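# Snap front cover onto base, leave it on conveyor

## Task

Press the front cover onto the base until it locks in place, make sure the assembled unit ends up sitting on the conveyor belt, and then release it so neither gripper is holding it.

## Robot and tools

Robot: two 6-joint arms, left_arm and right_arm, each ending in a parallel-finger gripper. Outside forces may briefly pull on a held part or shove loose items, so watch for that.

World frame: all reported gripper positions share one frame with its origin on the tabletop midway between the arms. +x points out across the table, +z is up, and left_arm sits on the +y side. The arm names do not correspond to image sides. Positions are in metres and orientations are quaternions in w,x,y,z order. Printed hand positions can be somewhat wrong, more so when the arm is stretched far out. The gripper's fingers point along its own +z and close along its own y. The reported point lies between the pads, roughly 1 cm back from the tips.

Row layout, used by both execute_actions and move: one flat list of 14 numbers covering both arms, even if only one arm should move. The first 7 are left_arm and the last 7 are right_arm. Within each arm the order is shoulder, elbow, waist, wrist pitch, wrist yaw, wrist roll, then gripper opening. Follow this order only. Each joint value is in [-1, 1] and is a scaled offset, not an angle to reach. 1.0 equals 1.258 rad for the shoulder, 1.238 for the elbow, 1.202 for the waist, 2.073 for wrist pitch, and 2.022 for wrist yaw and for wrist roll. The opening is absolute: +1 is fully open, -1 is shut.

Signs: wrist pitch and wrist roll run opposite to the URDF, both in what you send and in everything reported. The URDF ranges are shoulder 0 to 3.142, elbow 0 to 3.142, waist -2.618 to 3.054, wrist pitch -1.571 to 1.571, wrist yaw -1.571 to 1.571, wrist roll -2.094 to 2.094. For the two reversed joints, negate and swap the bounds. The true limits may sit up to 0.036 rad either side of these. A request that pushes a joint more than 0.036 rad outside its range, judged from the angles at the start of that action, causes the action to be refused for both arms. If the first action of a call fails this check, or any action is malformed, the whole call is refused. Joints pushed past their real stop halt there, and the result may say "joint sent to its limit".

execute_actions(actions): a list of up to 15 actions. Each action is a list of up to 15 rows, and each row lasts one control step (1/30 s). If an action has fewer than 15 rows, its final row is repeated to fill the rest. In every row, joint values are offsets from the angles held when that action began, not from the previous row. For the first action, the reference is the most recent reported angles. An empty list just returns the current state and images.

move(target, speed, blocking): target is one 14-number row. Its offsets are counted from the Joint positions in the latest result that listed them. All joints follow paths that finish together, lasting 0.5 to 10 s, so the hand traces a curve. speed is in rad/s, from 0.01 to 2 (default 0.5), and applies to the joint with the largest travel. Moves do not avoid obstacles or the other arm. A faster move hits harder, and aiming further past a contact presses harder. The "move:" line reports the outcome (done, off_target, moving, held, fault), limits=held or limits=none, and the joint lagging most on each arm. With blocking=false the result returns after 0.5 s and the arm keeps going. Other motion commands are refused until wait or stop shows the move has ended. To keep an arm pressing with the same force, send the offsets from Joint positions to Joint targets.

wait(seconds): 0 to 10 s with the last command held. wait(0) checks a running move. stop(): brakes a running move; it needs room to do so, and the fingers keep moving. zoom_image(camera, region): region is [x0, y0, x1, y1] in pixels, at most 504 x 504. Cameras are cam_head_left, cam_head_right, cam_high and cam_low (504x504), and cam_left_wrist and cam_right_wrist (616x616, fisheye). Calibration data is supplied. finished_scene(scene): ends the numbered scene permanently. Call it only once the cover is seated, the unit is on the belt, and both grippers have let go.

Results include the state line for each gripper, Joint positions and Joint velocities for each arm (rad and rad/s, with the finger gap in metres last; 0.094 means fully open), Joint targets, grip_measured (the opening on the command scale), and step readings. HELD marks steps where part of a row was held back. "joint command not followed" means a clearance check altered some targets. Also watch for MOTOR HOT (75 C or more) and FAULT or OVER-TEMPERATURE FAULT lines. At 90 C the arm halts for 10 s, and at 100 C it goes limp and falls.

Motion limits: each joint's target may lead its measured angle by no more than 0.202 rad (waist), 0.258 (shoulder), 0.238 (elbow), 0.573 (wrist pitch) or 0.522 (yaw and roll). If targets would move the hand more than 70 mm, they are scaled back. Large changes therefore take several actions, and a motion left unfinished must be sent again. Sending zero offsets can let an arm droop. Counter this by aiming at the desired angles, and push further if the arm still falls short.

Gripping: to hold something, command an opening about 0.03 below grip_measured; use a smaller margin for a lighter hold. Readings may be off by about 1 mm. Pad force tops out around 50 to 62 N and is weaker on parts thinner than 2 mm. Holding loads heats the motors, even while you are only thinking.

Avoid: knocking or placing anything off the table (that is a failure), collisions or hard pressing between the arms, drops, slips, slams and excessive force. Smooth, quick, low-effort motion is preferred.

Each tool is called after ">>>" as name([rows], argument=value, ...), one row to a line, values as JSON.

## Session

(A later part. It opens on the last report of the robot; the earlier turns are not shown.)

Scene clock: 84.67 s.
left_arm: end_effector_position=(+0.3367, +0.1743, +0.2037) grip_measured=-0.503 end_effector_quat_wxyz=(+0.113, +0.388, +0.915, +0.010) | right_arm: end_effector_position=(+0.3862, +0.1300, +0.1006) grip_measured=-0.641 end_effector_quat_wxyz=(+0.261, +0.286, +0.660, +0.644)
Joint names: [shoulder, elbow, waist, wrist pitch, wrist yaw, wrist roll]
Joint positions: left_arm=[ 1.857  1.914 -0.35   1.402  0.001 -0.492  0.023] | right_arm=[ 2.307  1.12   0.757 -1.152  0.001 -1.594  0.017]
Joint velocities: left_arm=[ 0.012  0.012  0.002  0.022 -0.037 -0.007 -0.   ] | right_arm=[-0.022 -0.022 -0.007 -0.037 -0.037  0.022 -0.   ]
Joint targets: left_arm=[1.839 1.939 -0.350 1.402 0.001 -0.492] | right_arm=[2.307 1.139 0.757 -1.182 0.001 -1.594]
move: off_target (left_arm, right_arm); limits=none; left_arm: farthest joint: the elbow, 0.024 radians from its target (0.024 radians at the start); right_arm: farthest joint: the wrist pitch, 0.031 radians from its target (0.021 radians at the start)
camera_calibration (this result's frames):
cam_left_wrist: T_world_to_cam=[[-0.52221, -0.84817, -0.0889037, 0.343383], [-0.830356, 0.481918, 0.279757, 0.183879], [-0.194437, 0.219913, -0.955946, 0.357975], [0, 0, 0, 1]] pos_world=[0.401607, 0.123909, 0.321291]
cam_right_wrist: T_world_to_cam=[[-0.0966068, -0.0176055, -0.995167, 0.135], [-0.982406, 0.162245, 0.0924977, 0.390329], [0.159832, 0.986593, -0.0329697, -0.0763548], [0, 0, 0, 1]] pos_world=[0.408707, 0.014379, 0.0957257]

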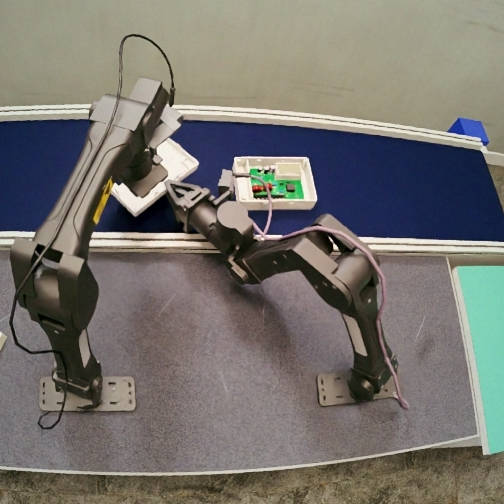

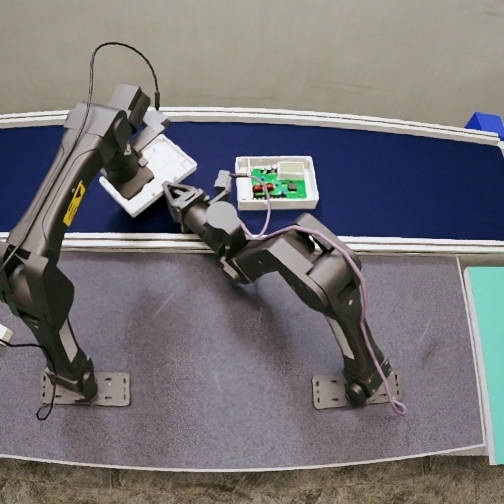

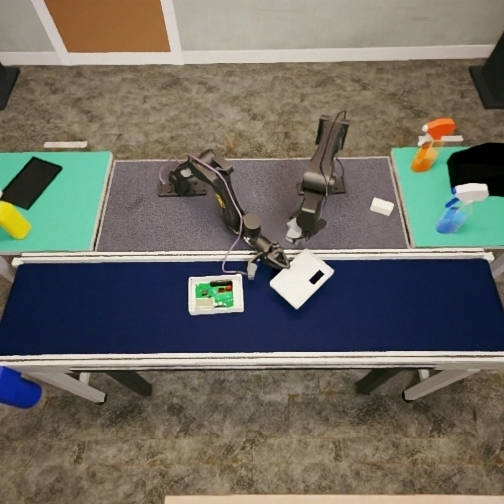

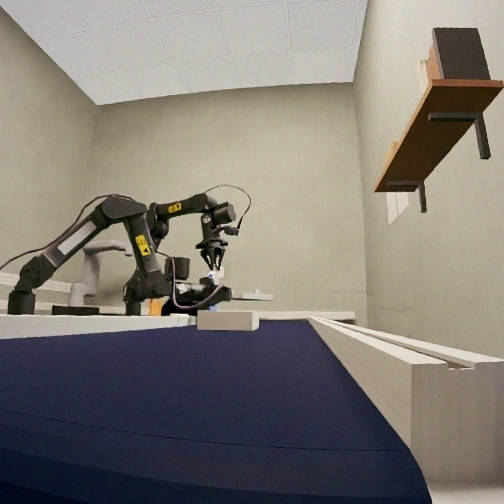

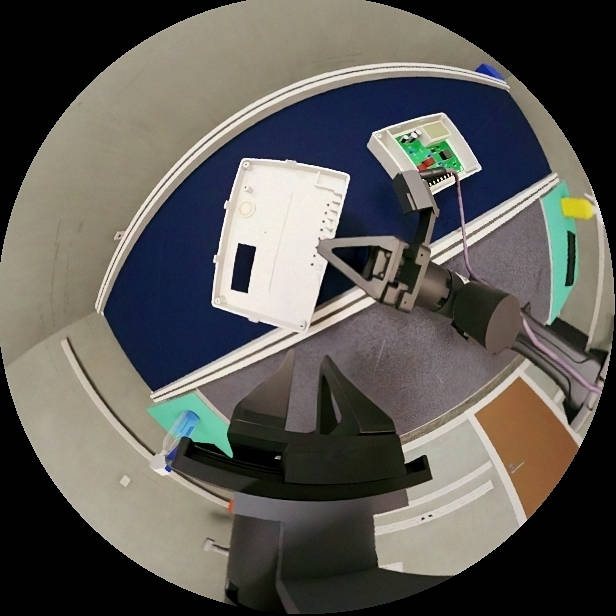

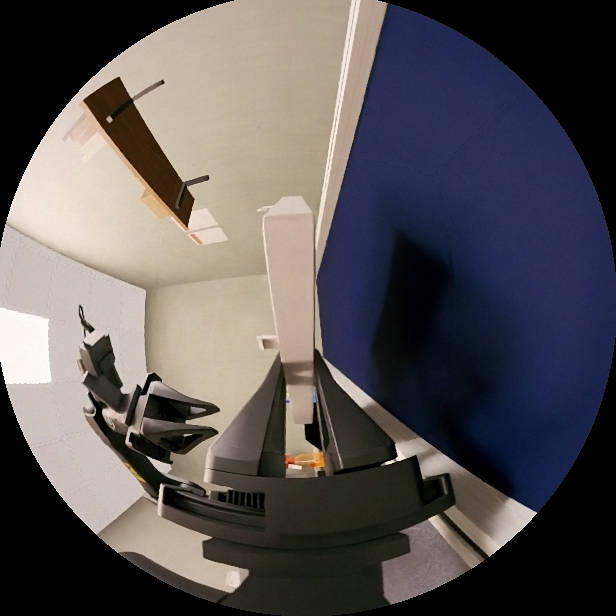

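>>> move(target=[-0.3,0.02,0.4,0,0,0,-1,-0.4,-0.45,-0.19,-0.11,0.25,0.1,-0.72], speed=0.35)

>>> move(target=[0,0.02,0,0,0,0,-1,0,0.016,0,-0.015,0,0.75,-0.72], speed=0.7)

>>> move(target=[0,0.02,0,0,0,0,-1,0.1,0.016,0,-0.015,0,0.72,-0.72], speed=0.7)

Scene clock: 93.30 s.
left_arm: end_effector_position=(+0.2963, +0.3488, +0.3298) grip_measured=-0.983 end_effector_quat_wxyz=(+0.275, +0.156, +0.944, +0.093) | right_arm: end_effector_position=(+0.3876, -0.1235, +0.1822) grip_measured=-0.641 end_effector_quat_wxyz=(+0.536, +0.437, +0.515, +0.506)
Joint names: [shoulder, elbow, waist, wrist pitch, wrist yaw, wrist roll]
Joint positions: left_arm=[ 1.495  1.914  0.124  1.402  0.001 -0.492  0.001] | right_arm=[ 1.827  0.572  0.534 -1.355  0.5   -1.413  0.017]
Joint velocities: left_arm=[ 0.002 -0.022 -0.012 -0.022 -0.007  0.037 -0.   ] | right_arm=[ 0.012 -0.017  0.012  0.022 -0.007 -0.007 -0.001]
Joint targets: left_arm=[1.480 1.939 0.131 1.402 0.001 -0.492] | right_arm=[1.804 0.562 0.529 -1.380 0.507 -1.392]
move: off_target (left_arm, right_arm); limits=none; left_arm: farthest joint: the elbow, 0.024 radians from its target (0.024 radians at the start); right_arm: farthest joint: the wrist pitch, 0.025 radians from its target (0.228 radians at the start)
camera_calibration (this result's frames):
cam_left_wrist: T_world_to_cam=[[-0.0309541, -0.985371, -0.167586, 0.409753], [-0.99654, 0.0433643, -0.0709063, 0.348796], [0.0771363, 0.164812, -0.983304, 0.380083], [0, 0, 0, 1]] pos_world=[0.330954, 0.325991, 0.467138]
cam_right_wrist: T_world_to_cam=[[0.0452632, -0.0760248, -0.996078, 0.149911], [-0.626563, 0.774434, -0.0875799, 0.395789], [0.778055, 0.62807, -0.012581, -0.111378], [0, 0, 0, 1]] pos_world=[0.327859, -0.225162, 0.182585]

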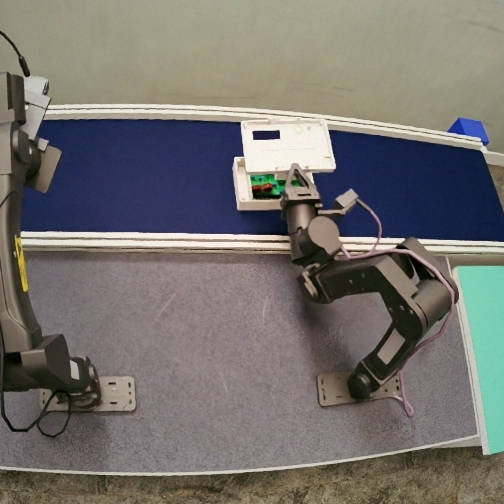

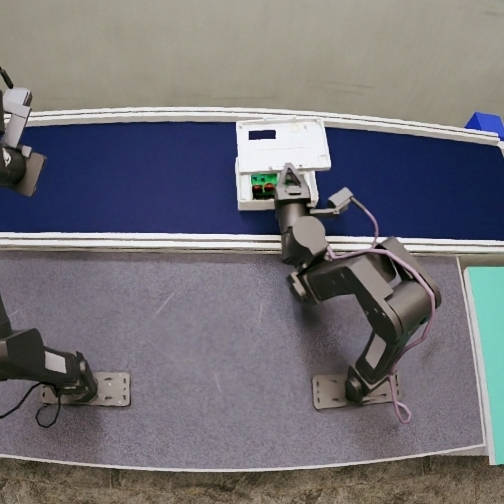

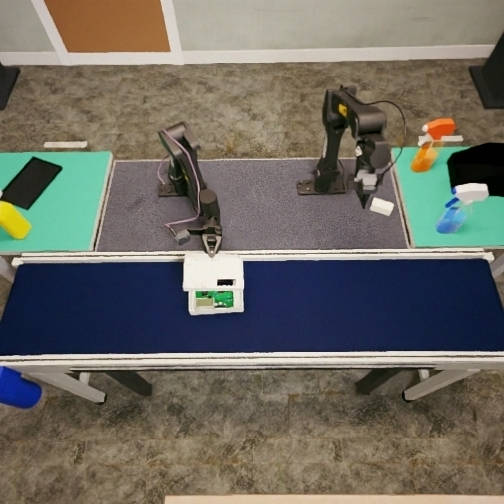

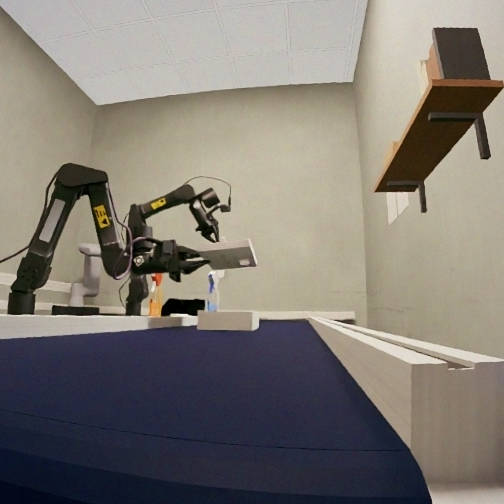

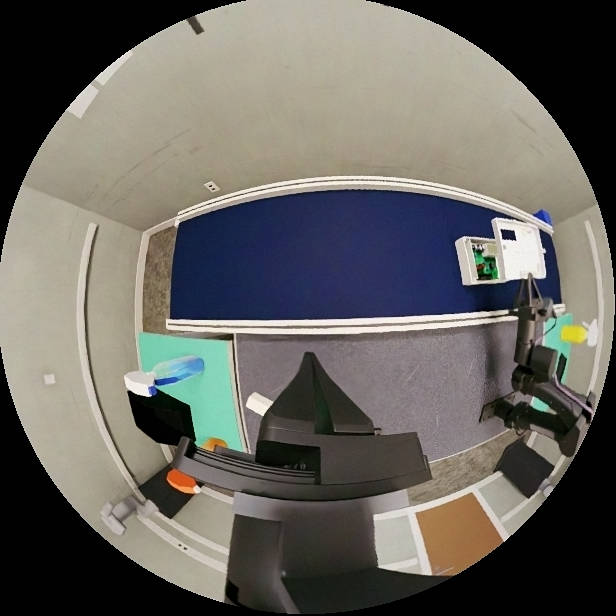

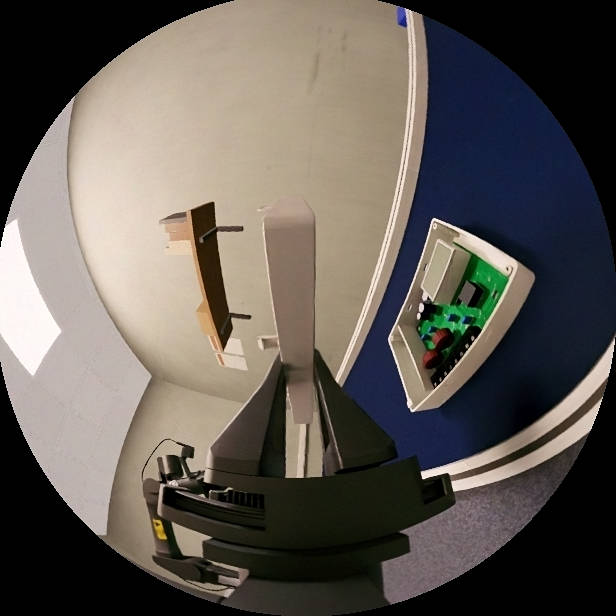

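Scene clock: 96.33 s.
left_arm: end_effector_position=(+0.2963, +0.3488, +0.3298) grip_measured=-0.983 end_effector_quat_wxyz=(+0.275, +0.156, +0.944, +0.093) | right_arm: end_effector_position=(+0.3876, -0.1235, +0.1827) grip_measured=-0.640 end_effector_quat_wxyz=(+0.738, -0.033, +0.674, +0.003)
Joint names: [shoulder, elbow, waist, wrist pitch, wrist yaw, wrist roll]
Joint positions: left_arm=[ 1.495  1.914  0.124  1.402  0.001 -0.492  0.001] | right_arm=[ 1.827  0.572  0.534 -1.357  0.5    0.093  0.017]
Joint velocities: left_arm=[ 0.012 -0.012 -0.012 -0.037  0.037 -0.037 -0.   ] | right_arm=[ 0.007 -0.007  0.007  0.007 -0.066  0.007  0.   ]
Joint targets: left_arm=[1.495 1.939 0.124 1.402 0.001 -0.492] | right_arm=[1.827 0.592 0.534 -1.386 0.500 0.104]
move: off_target (left_arm, right_arm); limits=none; left_arm: farthest joint: the elbow, 0.024 radians from its target (0.024 radians at the start); right_arm: farthest joint: the wrist pitch, 0.030 radians from its target (0.031 radians at the start)
camera_calibration (this result's frames):
cam_left_wrist: T_world_to_cam=[[-0.0309541, -0.985371, -0.167586, 0.409753], [-0.99654, 0.0433643, -0.0709063, 0.348796], [0.0771363, 0.164812, -0.983304, 0.380083], [0, 0, 0, 1]] pos_world=[0.330954, 0.325991, 0.467138]
cam_right_wrist: T_world_to_cam=[[0.00622136, -0.999943, 0.00869261, -0.132176], [-0.516046, -0.0106563, -0.856494, 0.396468], [0.856538, 0.000842773, -0.516083, -0.127249], [0, 0, 0, 1]] pos_world=[0.314412, -0.127836, 0.275051]

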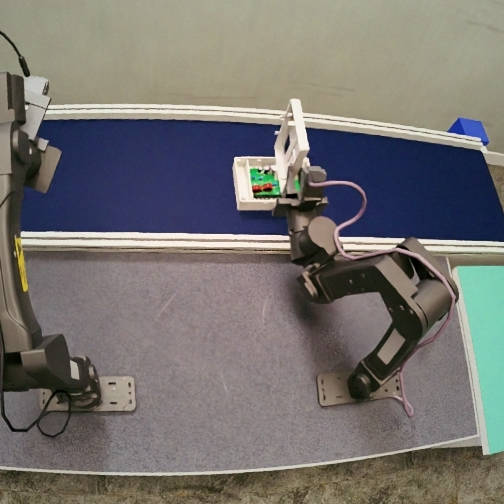

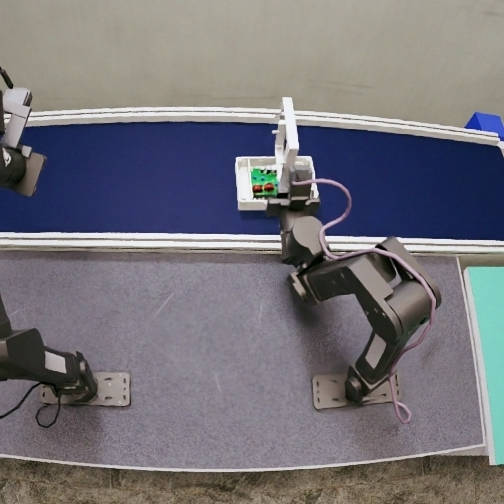

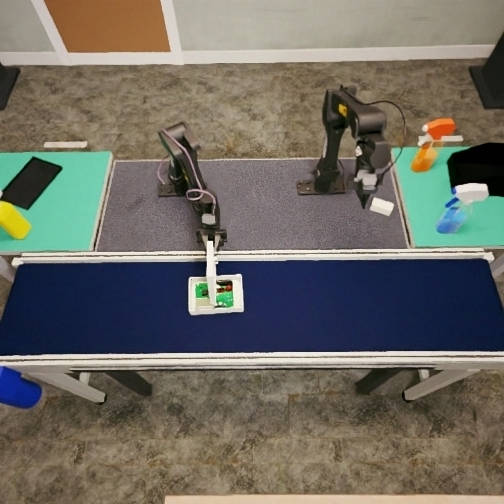

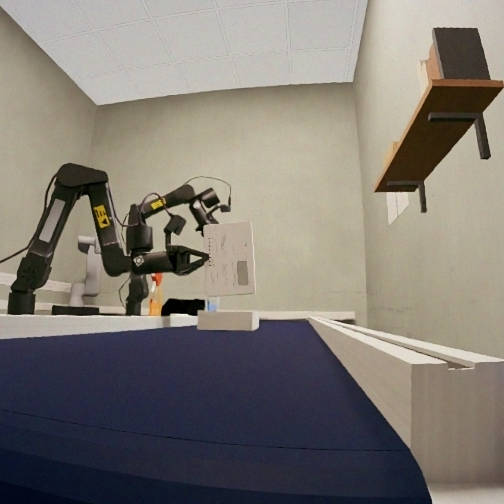

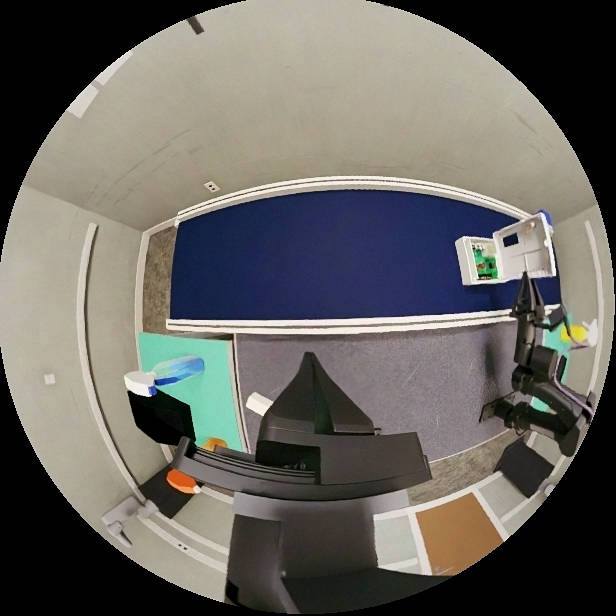

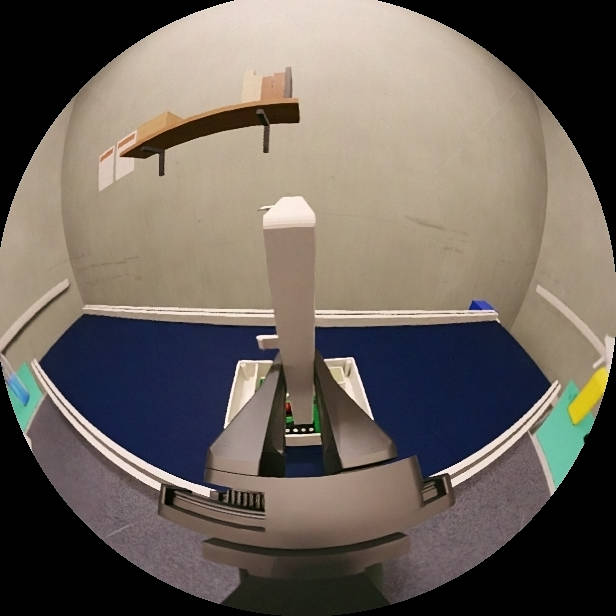

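Scene clock: 99.27 s.
left_arm: end_effector_position=(+0.2963, +0.3488, +0.3298) grip_measured=-0.983 end_effector_quat_wxyz=(+0.275, +0.156, +0.944, +0.093) | right_arm: end_effector_position=(+0.3914, -0.1211, +0.1319) grip_measured=-0.638 end_effector_quat_wxyz=(+0.513, -0.514, +0.493, -0.479)
Joint names: [shoulder, elbow, waist, wrist pitch, wrist yaw, wrist roll]
Joint positions: left_arm=[ 1.495  1.914  0.124  1.402  0.001 -0.492  0.001] | right_arm=[ 1.944  0.572  0.534 -1.354  0.5    1.549  0.017]
Joint velocities: left_arm=[-0.002  0.002 -0.002  0.007 -0.022 -0.081 -0.001] | right_arm=[ 0.007 -0.007 -0.012  0.007 -0.007 -0.051 -0.001]
Joint targets: left_arm=[1.495 1.939 0.124 1.402 0.001 -0.492] | right_arm=[1.953 0.592 0.534 -1.388 0.500 1.549]
move: off_target (left_arm, right_arm); limits=none; left_arm: farthest joint: the elbow, 0.024 radians from its target (0.024 radians at the start); right_arm: farthest joint: the wrist pitch, 0.035 radians from its target (0.032 radians at the start)
camera_calibration (this result's frames):
cam_left_wrist: T_world_to_cam=[[-0.0309541, -0.985371, -0.167586, 0.409753], [-0.99654, 0.0433643, -0.0709063, 0.348796], [0.0771363, 0.164812, -0.983304, 0.380083], [0, 0, 0, 1]] pos_world=[0.330954, 0.325991, 0.467138]
cam_right_wrist: T_world_to_cam=[[-0.0272469, -0.0466073, 0.998542, -0.131405], [-0.545633, -0.836287, -0.0539225, 0.160722], [0.837581, -0.546307, -0.00264425, -0.283321], [0, 0, 0, 1]] pos_world=[0.321419, -0.0264947, 0.139131]

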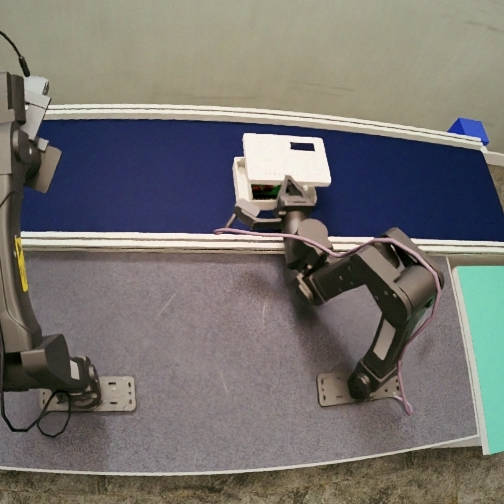

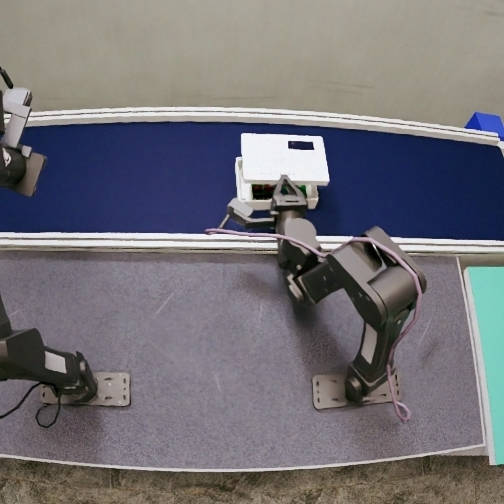

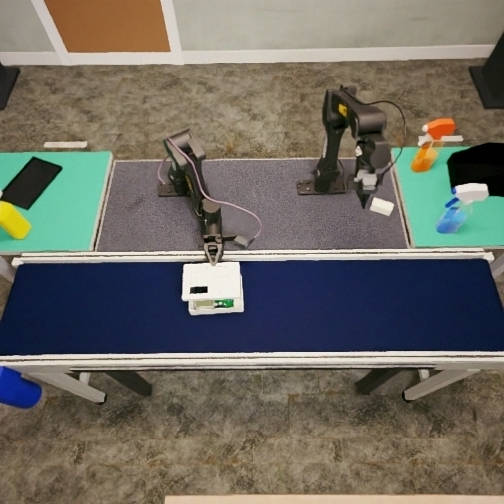

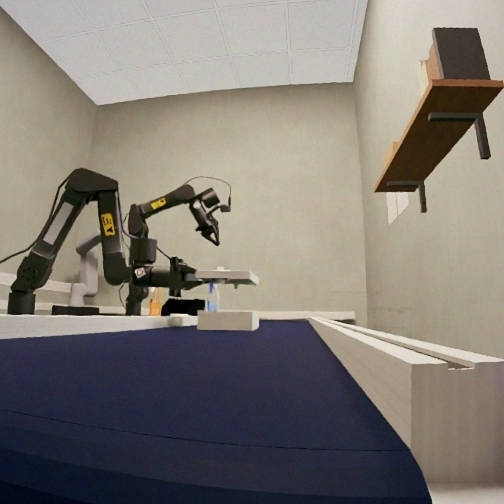

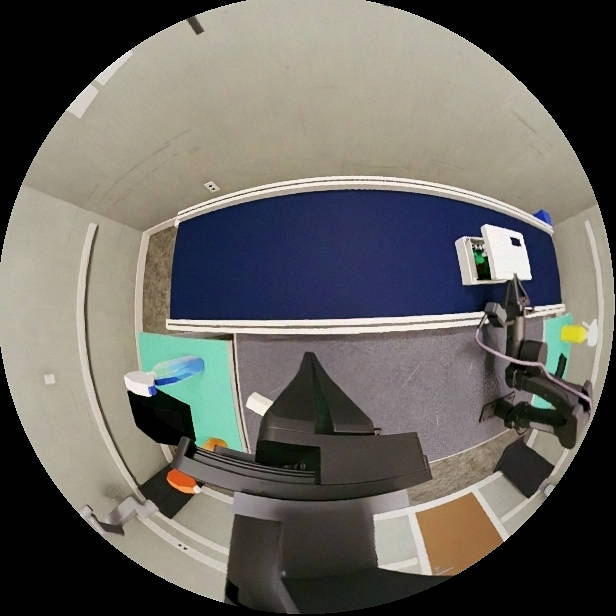

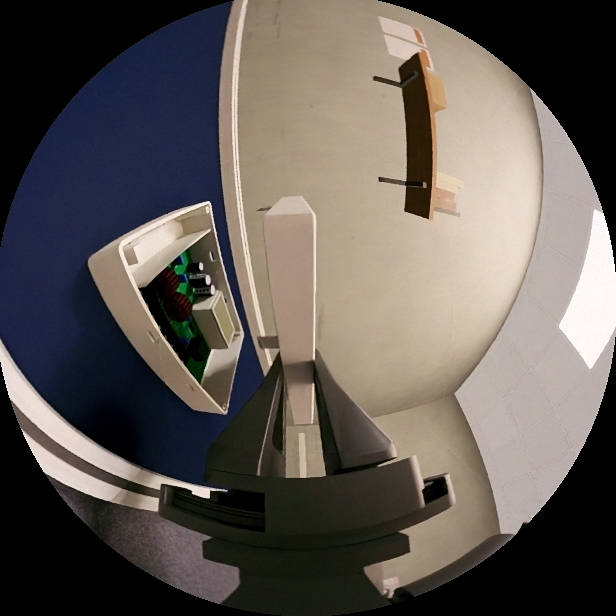

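Reduce yaw slightly, lower.

>>> move(target=[0,0.02,0,0,0,0,-1,0.085,0.016,0,-0.017,-0.028,-0.015,-0.72], speed=0.15)

>>> zoom_image(camera="cam_high", region=[160,230,280,330])

>>> zoom_image(camera="cam_low", region=[160,260,290,350])

>>> zoom_image(camera="cam_head_right", region=[210,120,350,240])

Scene clock: 110.60 s.
left_arm: end_effector_position=(+0.2963, +0.3488, +0.3298) grip_measured=-0.983 end_effector_quat_wxyz=(+0.275, +0.156, +0.944, +0.093) | right_arm: end_effector_position=(+0.3901, -0.1131, +0.0891) grip_measured=-0.638 end_effector_quat_wxyz=(-0.492, +0.556, -0.493, +0.454)
Joint names: [shoulder, elbow, waist, wrist pitch, wrist yaw, wrist roll]
Joint positions: left_arm=[ 1.495  1.914  0.124  1.402  0.001 -0.492  0.001] | right_arm=[ 2.043  0.572  0.534 -1.355  0.452  1.539  0.017]
Joint velocities: left_arm=[ 0.002 -0.012 -0.002  0.007 -0.066  0.007  0.   ] | right_arm=[-0.007 -0.007  0.032 -0.037  0.037 -0.022  0.001]
Joint targets: left_arm=[1.495 1.939 0.124 1.402 0.001 -0.492] | right_arm=[2.051 0.592 0.534 -1.389 0.443 1.518]
move: off_target (left_arm, right_arm); limits=none; left_arm: farthest joint: the elbow, 0.024 radians from its target (0.024 radians at the start); right_arm: farthest joint: the wrist pitch, 0.035 radians from its target (0.036 radians at the start)
camera_calibration (this result's frames):
cam_left_wrist: T_world_to_cam=[[-0.0309541, -0.985371, -0.167586, 0.409753], [-0.99654, 0.0433643, -0.0709063, 0.348796], [0.0771363, 0.164812, -0.983304, 0.380083], [0, 0, 0, 1]] pos_world=[0.330954, 0.325991, 0.467138]
cam_right_wrist: T_world_to_cam=[[0.0597209, -0.00681988, 0.998192, -0.117656], [-0.506961, -0.861622, 0.0244442, 0.139468], [0.859897, -0.507505, -0.0549142, -0.277561], [0, 0, 0, 1]] pos_world=[0.316405, -0.0214975, 0.0987918]

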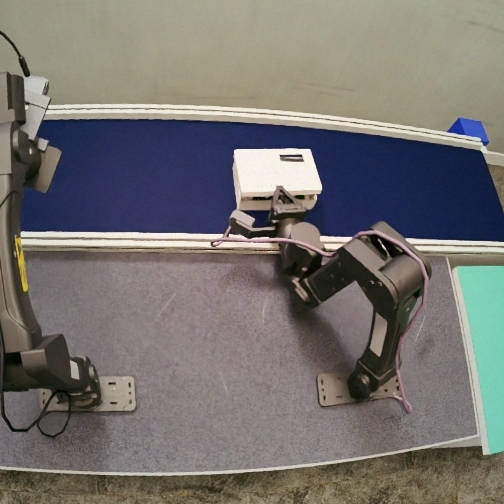

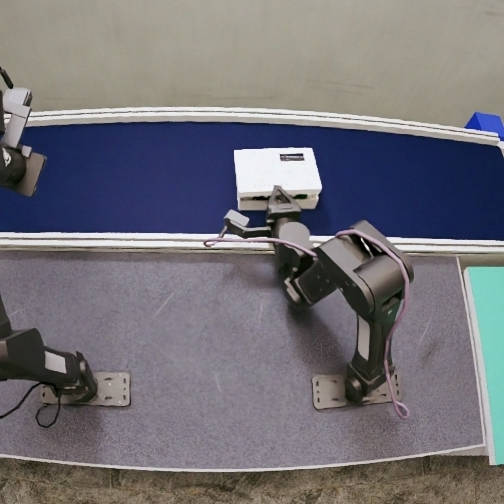

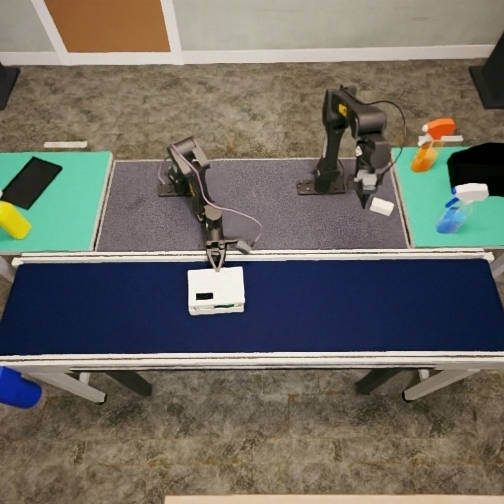

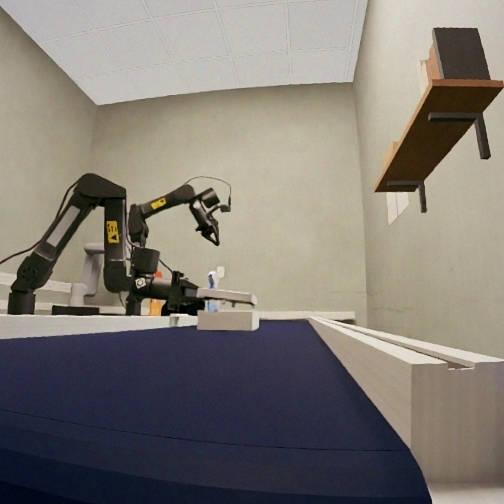

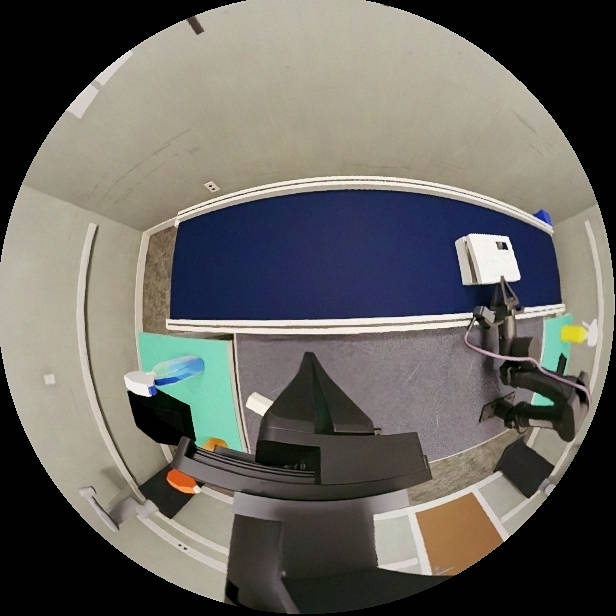

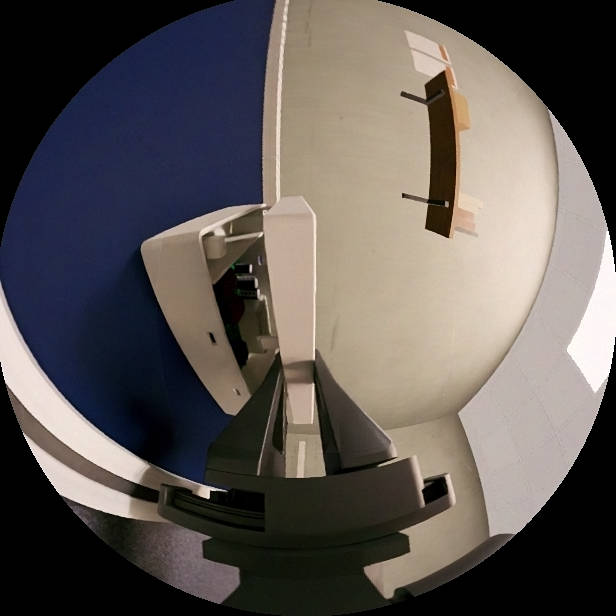

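Region (160, 230, 280, 330) of cam_high's 504x504 image, scaled by 4.200, with more detail than that image has.

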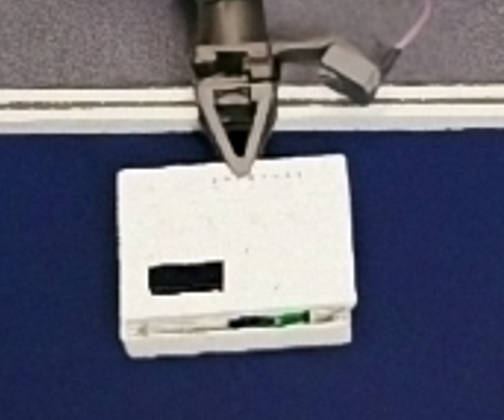

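Region (160, 260, 290, 350) of cam_low's 504x504 image, scaled by 3.877, with more detail than that image has; it fills the top 349 rows of this view, and the rest is white.

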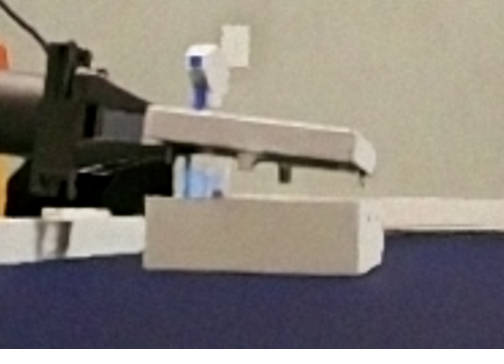

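Region (210, 120, 350, 240) of cam_head_right's 504x504 image, scaled by 3.600, with more detail than that image has; it fills the top 432 rows of this view, and the rest is white.

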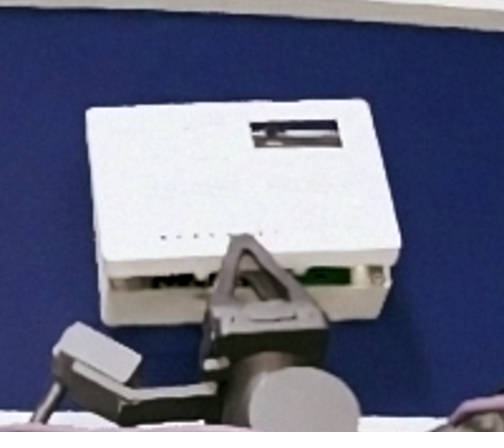

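>>> move(target=[0,0.02,0,0,0,0,-1,0.045,0.024,0,-0.025,0.012,-0.025,-0.72], speed=0.08)

>>> zoom_image(camera="cam_high", region=[160,230,280,330])

>>> zoom_image(camera="cam_low", region=[160,260,290,350])

>>> zoom_image(camera="cam_head_right", region=[210,120,350,240])

Scene clock: 119.80 s.
left_arm: end_effector_position=(+0.2963, +0.3488, +0.3298) grip_measured=-0.983 end_effector_quat_wxyz=(+0.275, +0.156, +0.944, +0.093) | right_arm: end_effector_position=(+0.3895, -0.1151, +0.0763) grip_measured=-0.638 end_effector_quat_wxyz=(-0.491, +0.551, -0.506, +0.446)
Joint names: [shoulder, elbow, waist, wrist pitch, wrist yaw, wrist roll]
Joint positions: left_arm=[ 1.495  1.914  0.124  1.402  0.001 -0.492  0.001] | right_arm=[ 2.087  0.572  0.534 -1.381  0.461  1.507  0.017]
Joint velocities: left_arm=[ 0.007  0.007 -0.017  0.066  0.022 -0.022  0.   ] | right_arm=[ 0.007  0.007  0.017 -0.022  0.007 -0.022 -0.   ]
Joint targets: left_arm=[1.495 1.939 0.124 1.402 0.001 -0.492] | right_arm=[2.100 0.602 0.534 -1.407 0.476 1.488]
move: off_target (left_arm, right_arm); limits=none; left_arm: farthest joint: the elbow, 0.024 radians from its target (0.024 radians at the start); right_arm: farthest joint: the elbow, 0.030 radians from its target (0.030 radians at the start)
camera_calibration (this result's frames):
cam_left_wrist: T_world_to_cam=[[-0.0309541, -0.985371, -0.167586, 0.409753], [-0.99654, 0.0433643, -0.0709063, 0.348796], [0.0771363, 0.164812, -0.983304, 0.380083], [0, 0, 0, 1]] pos_world=[0.330954, 0.325991, 0.467138]
cam_right_wrist: T_world_to_cam=[[0.0765015, -0.0293252, 0.996638, -0.113877], [-0.517183, -0.855751, 0.014519, 0.143218], [0.852449, -0.516555, -0.0806328, -0.27499], [0, 0, 0, 1]] pos_world=[0.317196, -0.0228281, 0.0892412]

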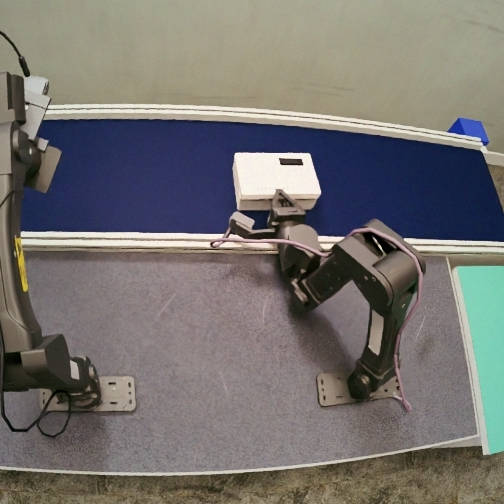

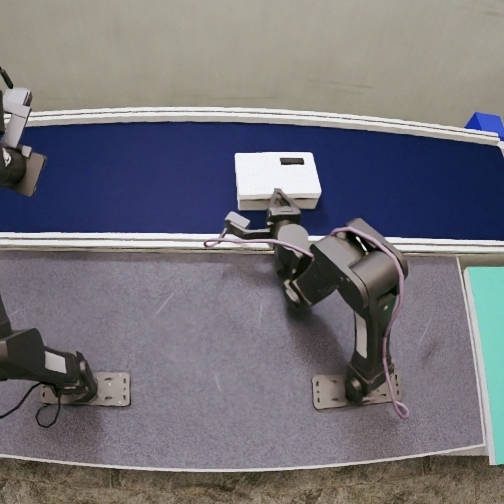

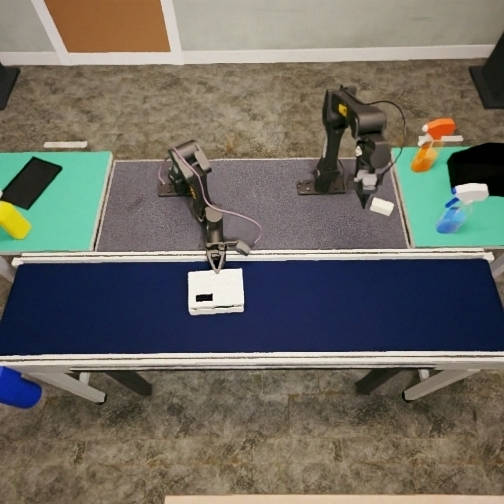

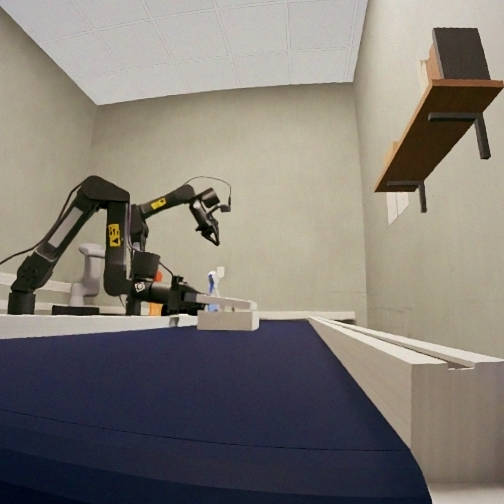

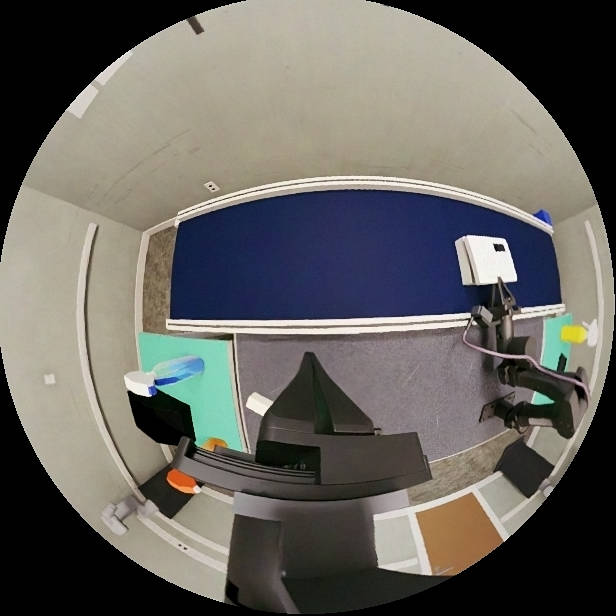

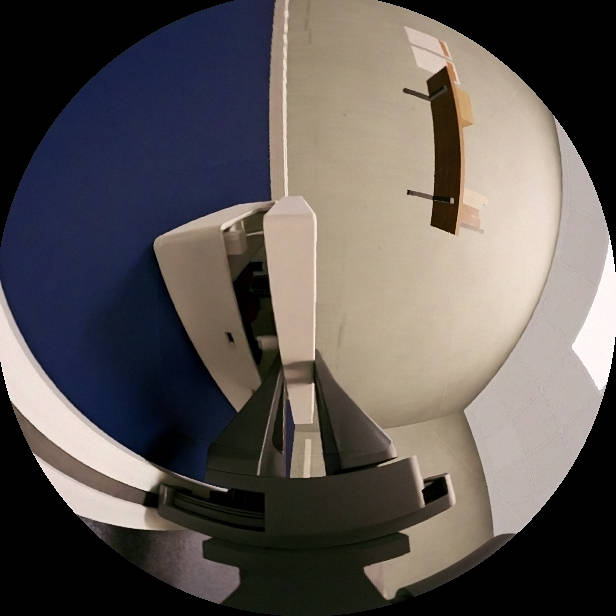

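Region (160, 230, 280, 330) of cam_high's 504x504 image, scaled by 4.200, with more detail than that image has.

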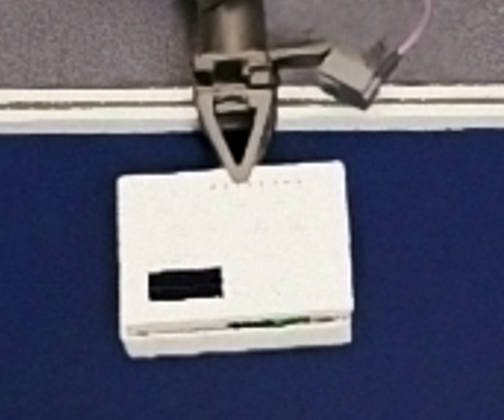

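Region (160, 260, 290, 350) of cam_low's 504x504 image, scaled by 3.877, with more detail than that image has; it fills the top 349 rows of this view, and the rest is white.

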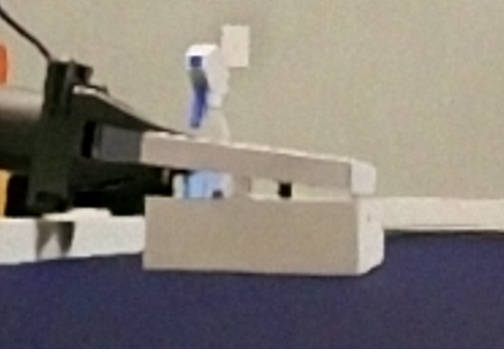

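Region (210, 120, 350, 240) of cam_head_right's 504x504 image, scaled by 3.600, with more detail than that image has; it fills the top 432 rows of this view, and the rest is white.

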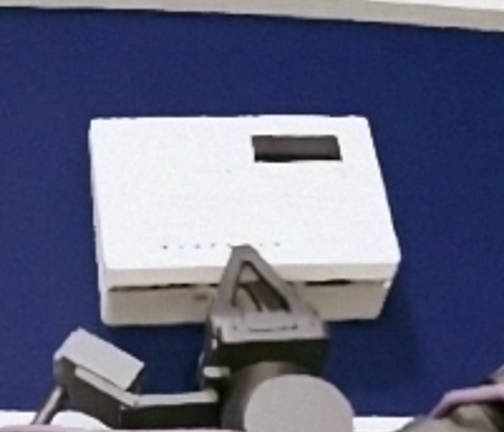

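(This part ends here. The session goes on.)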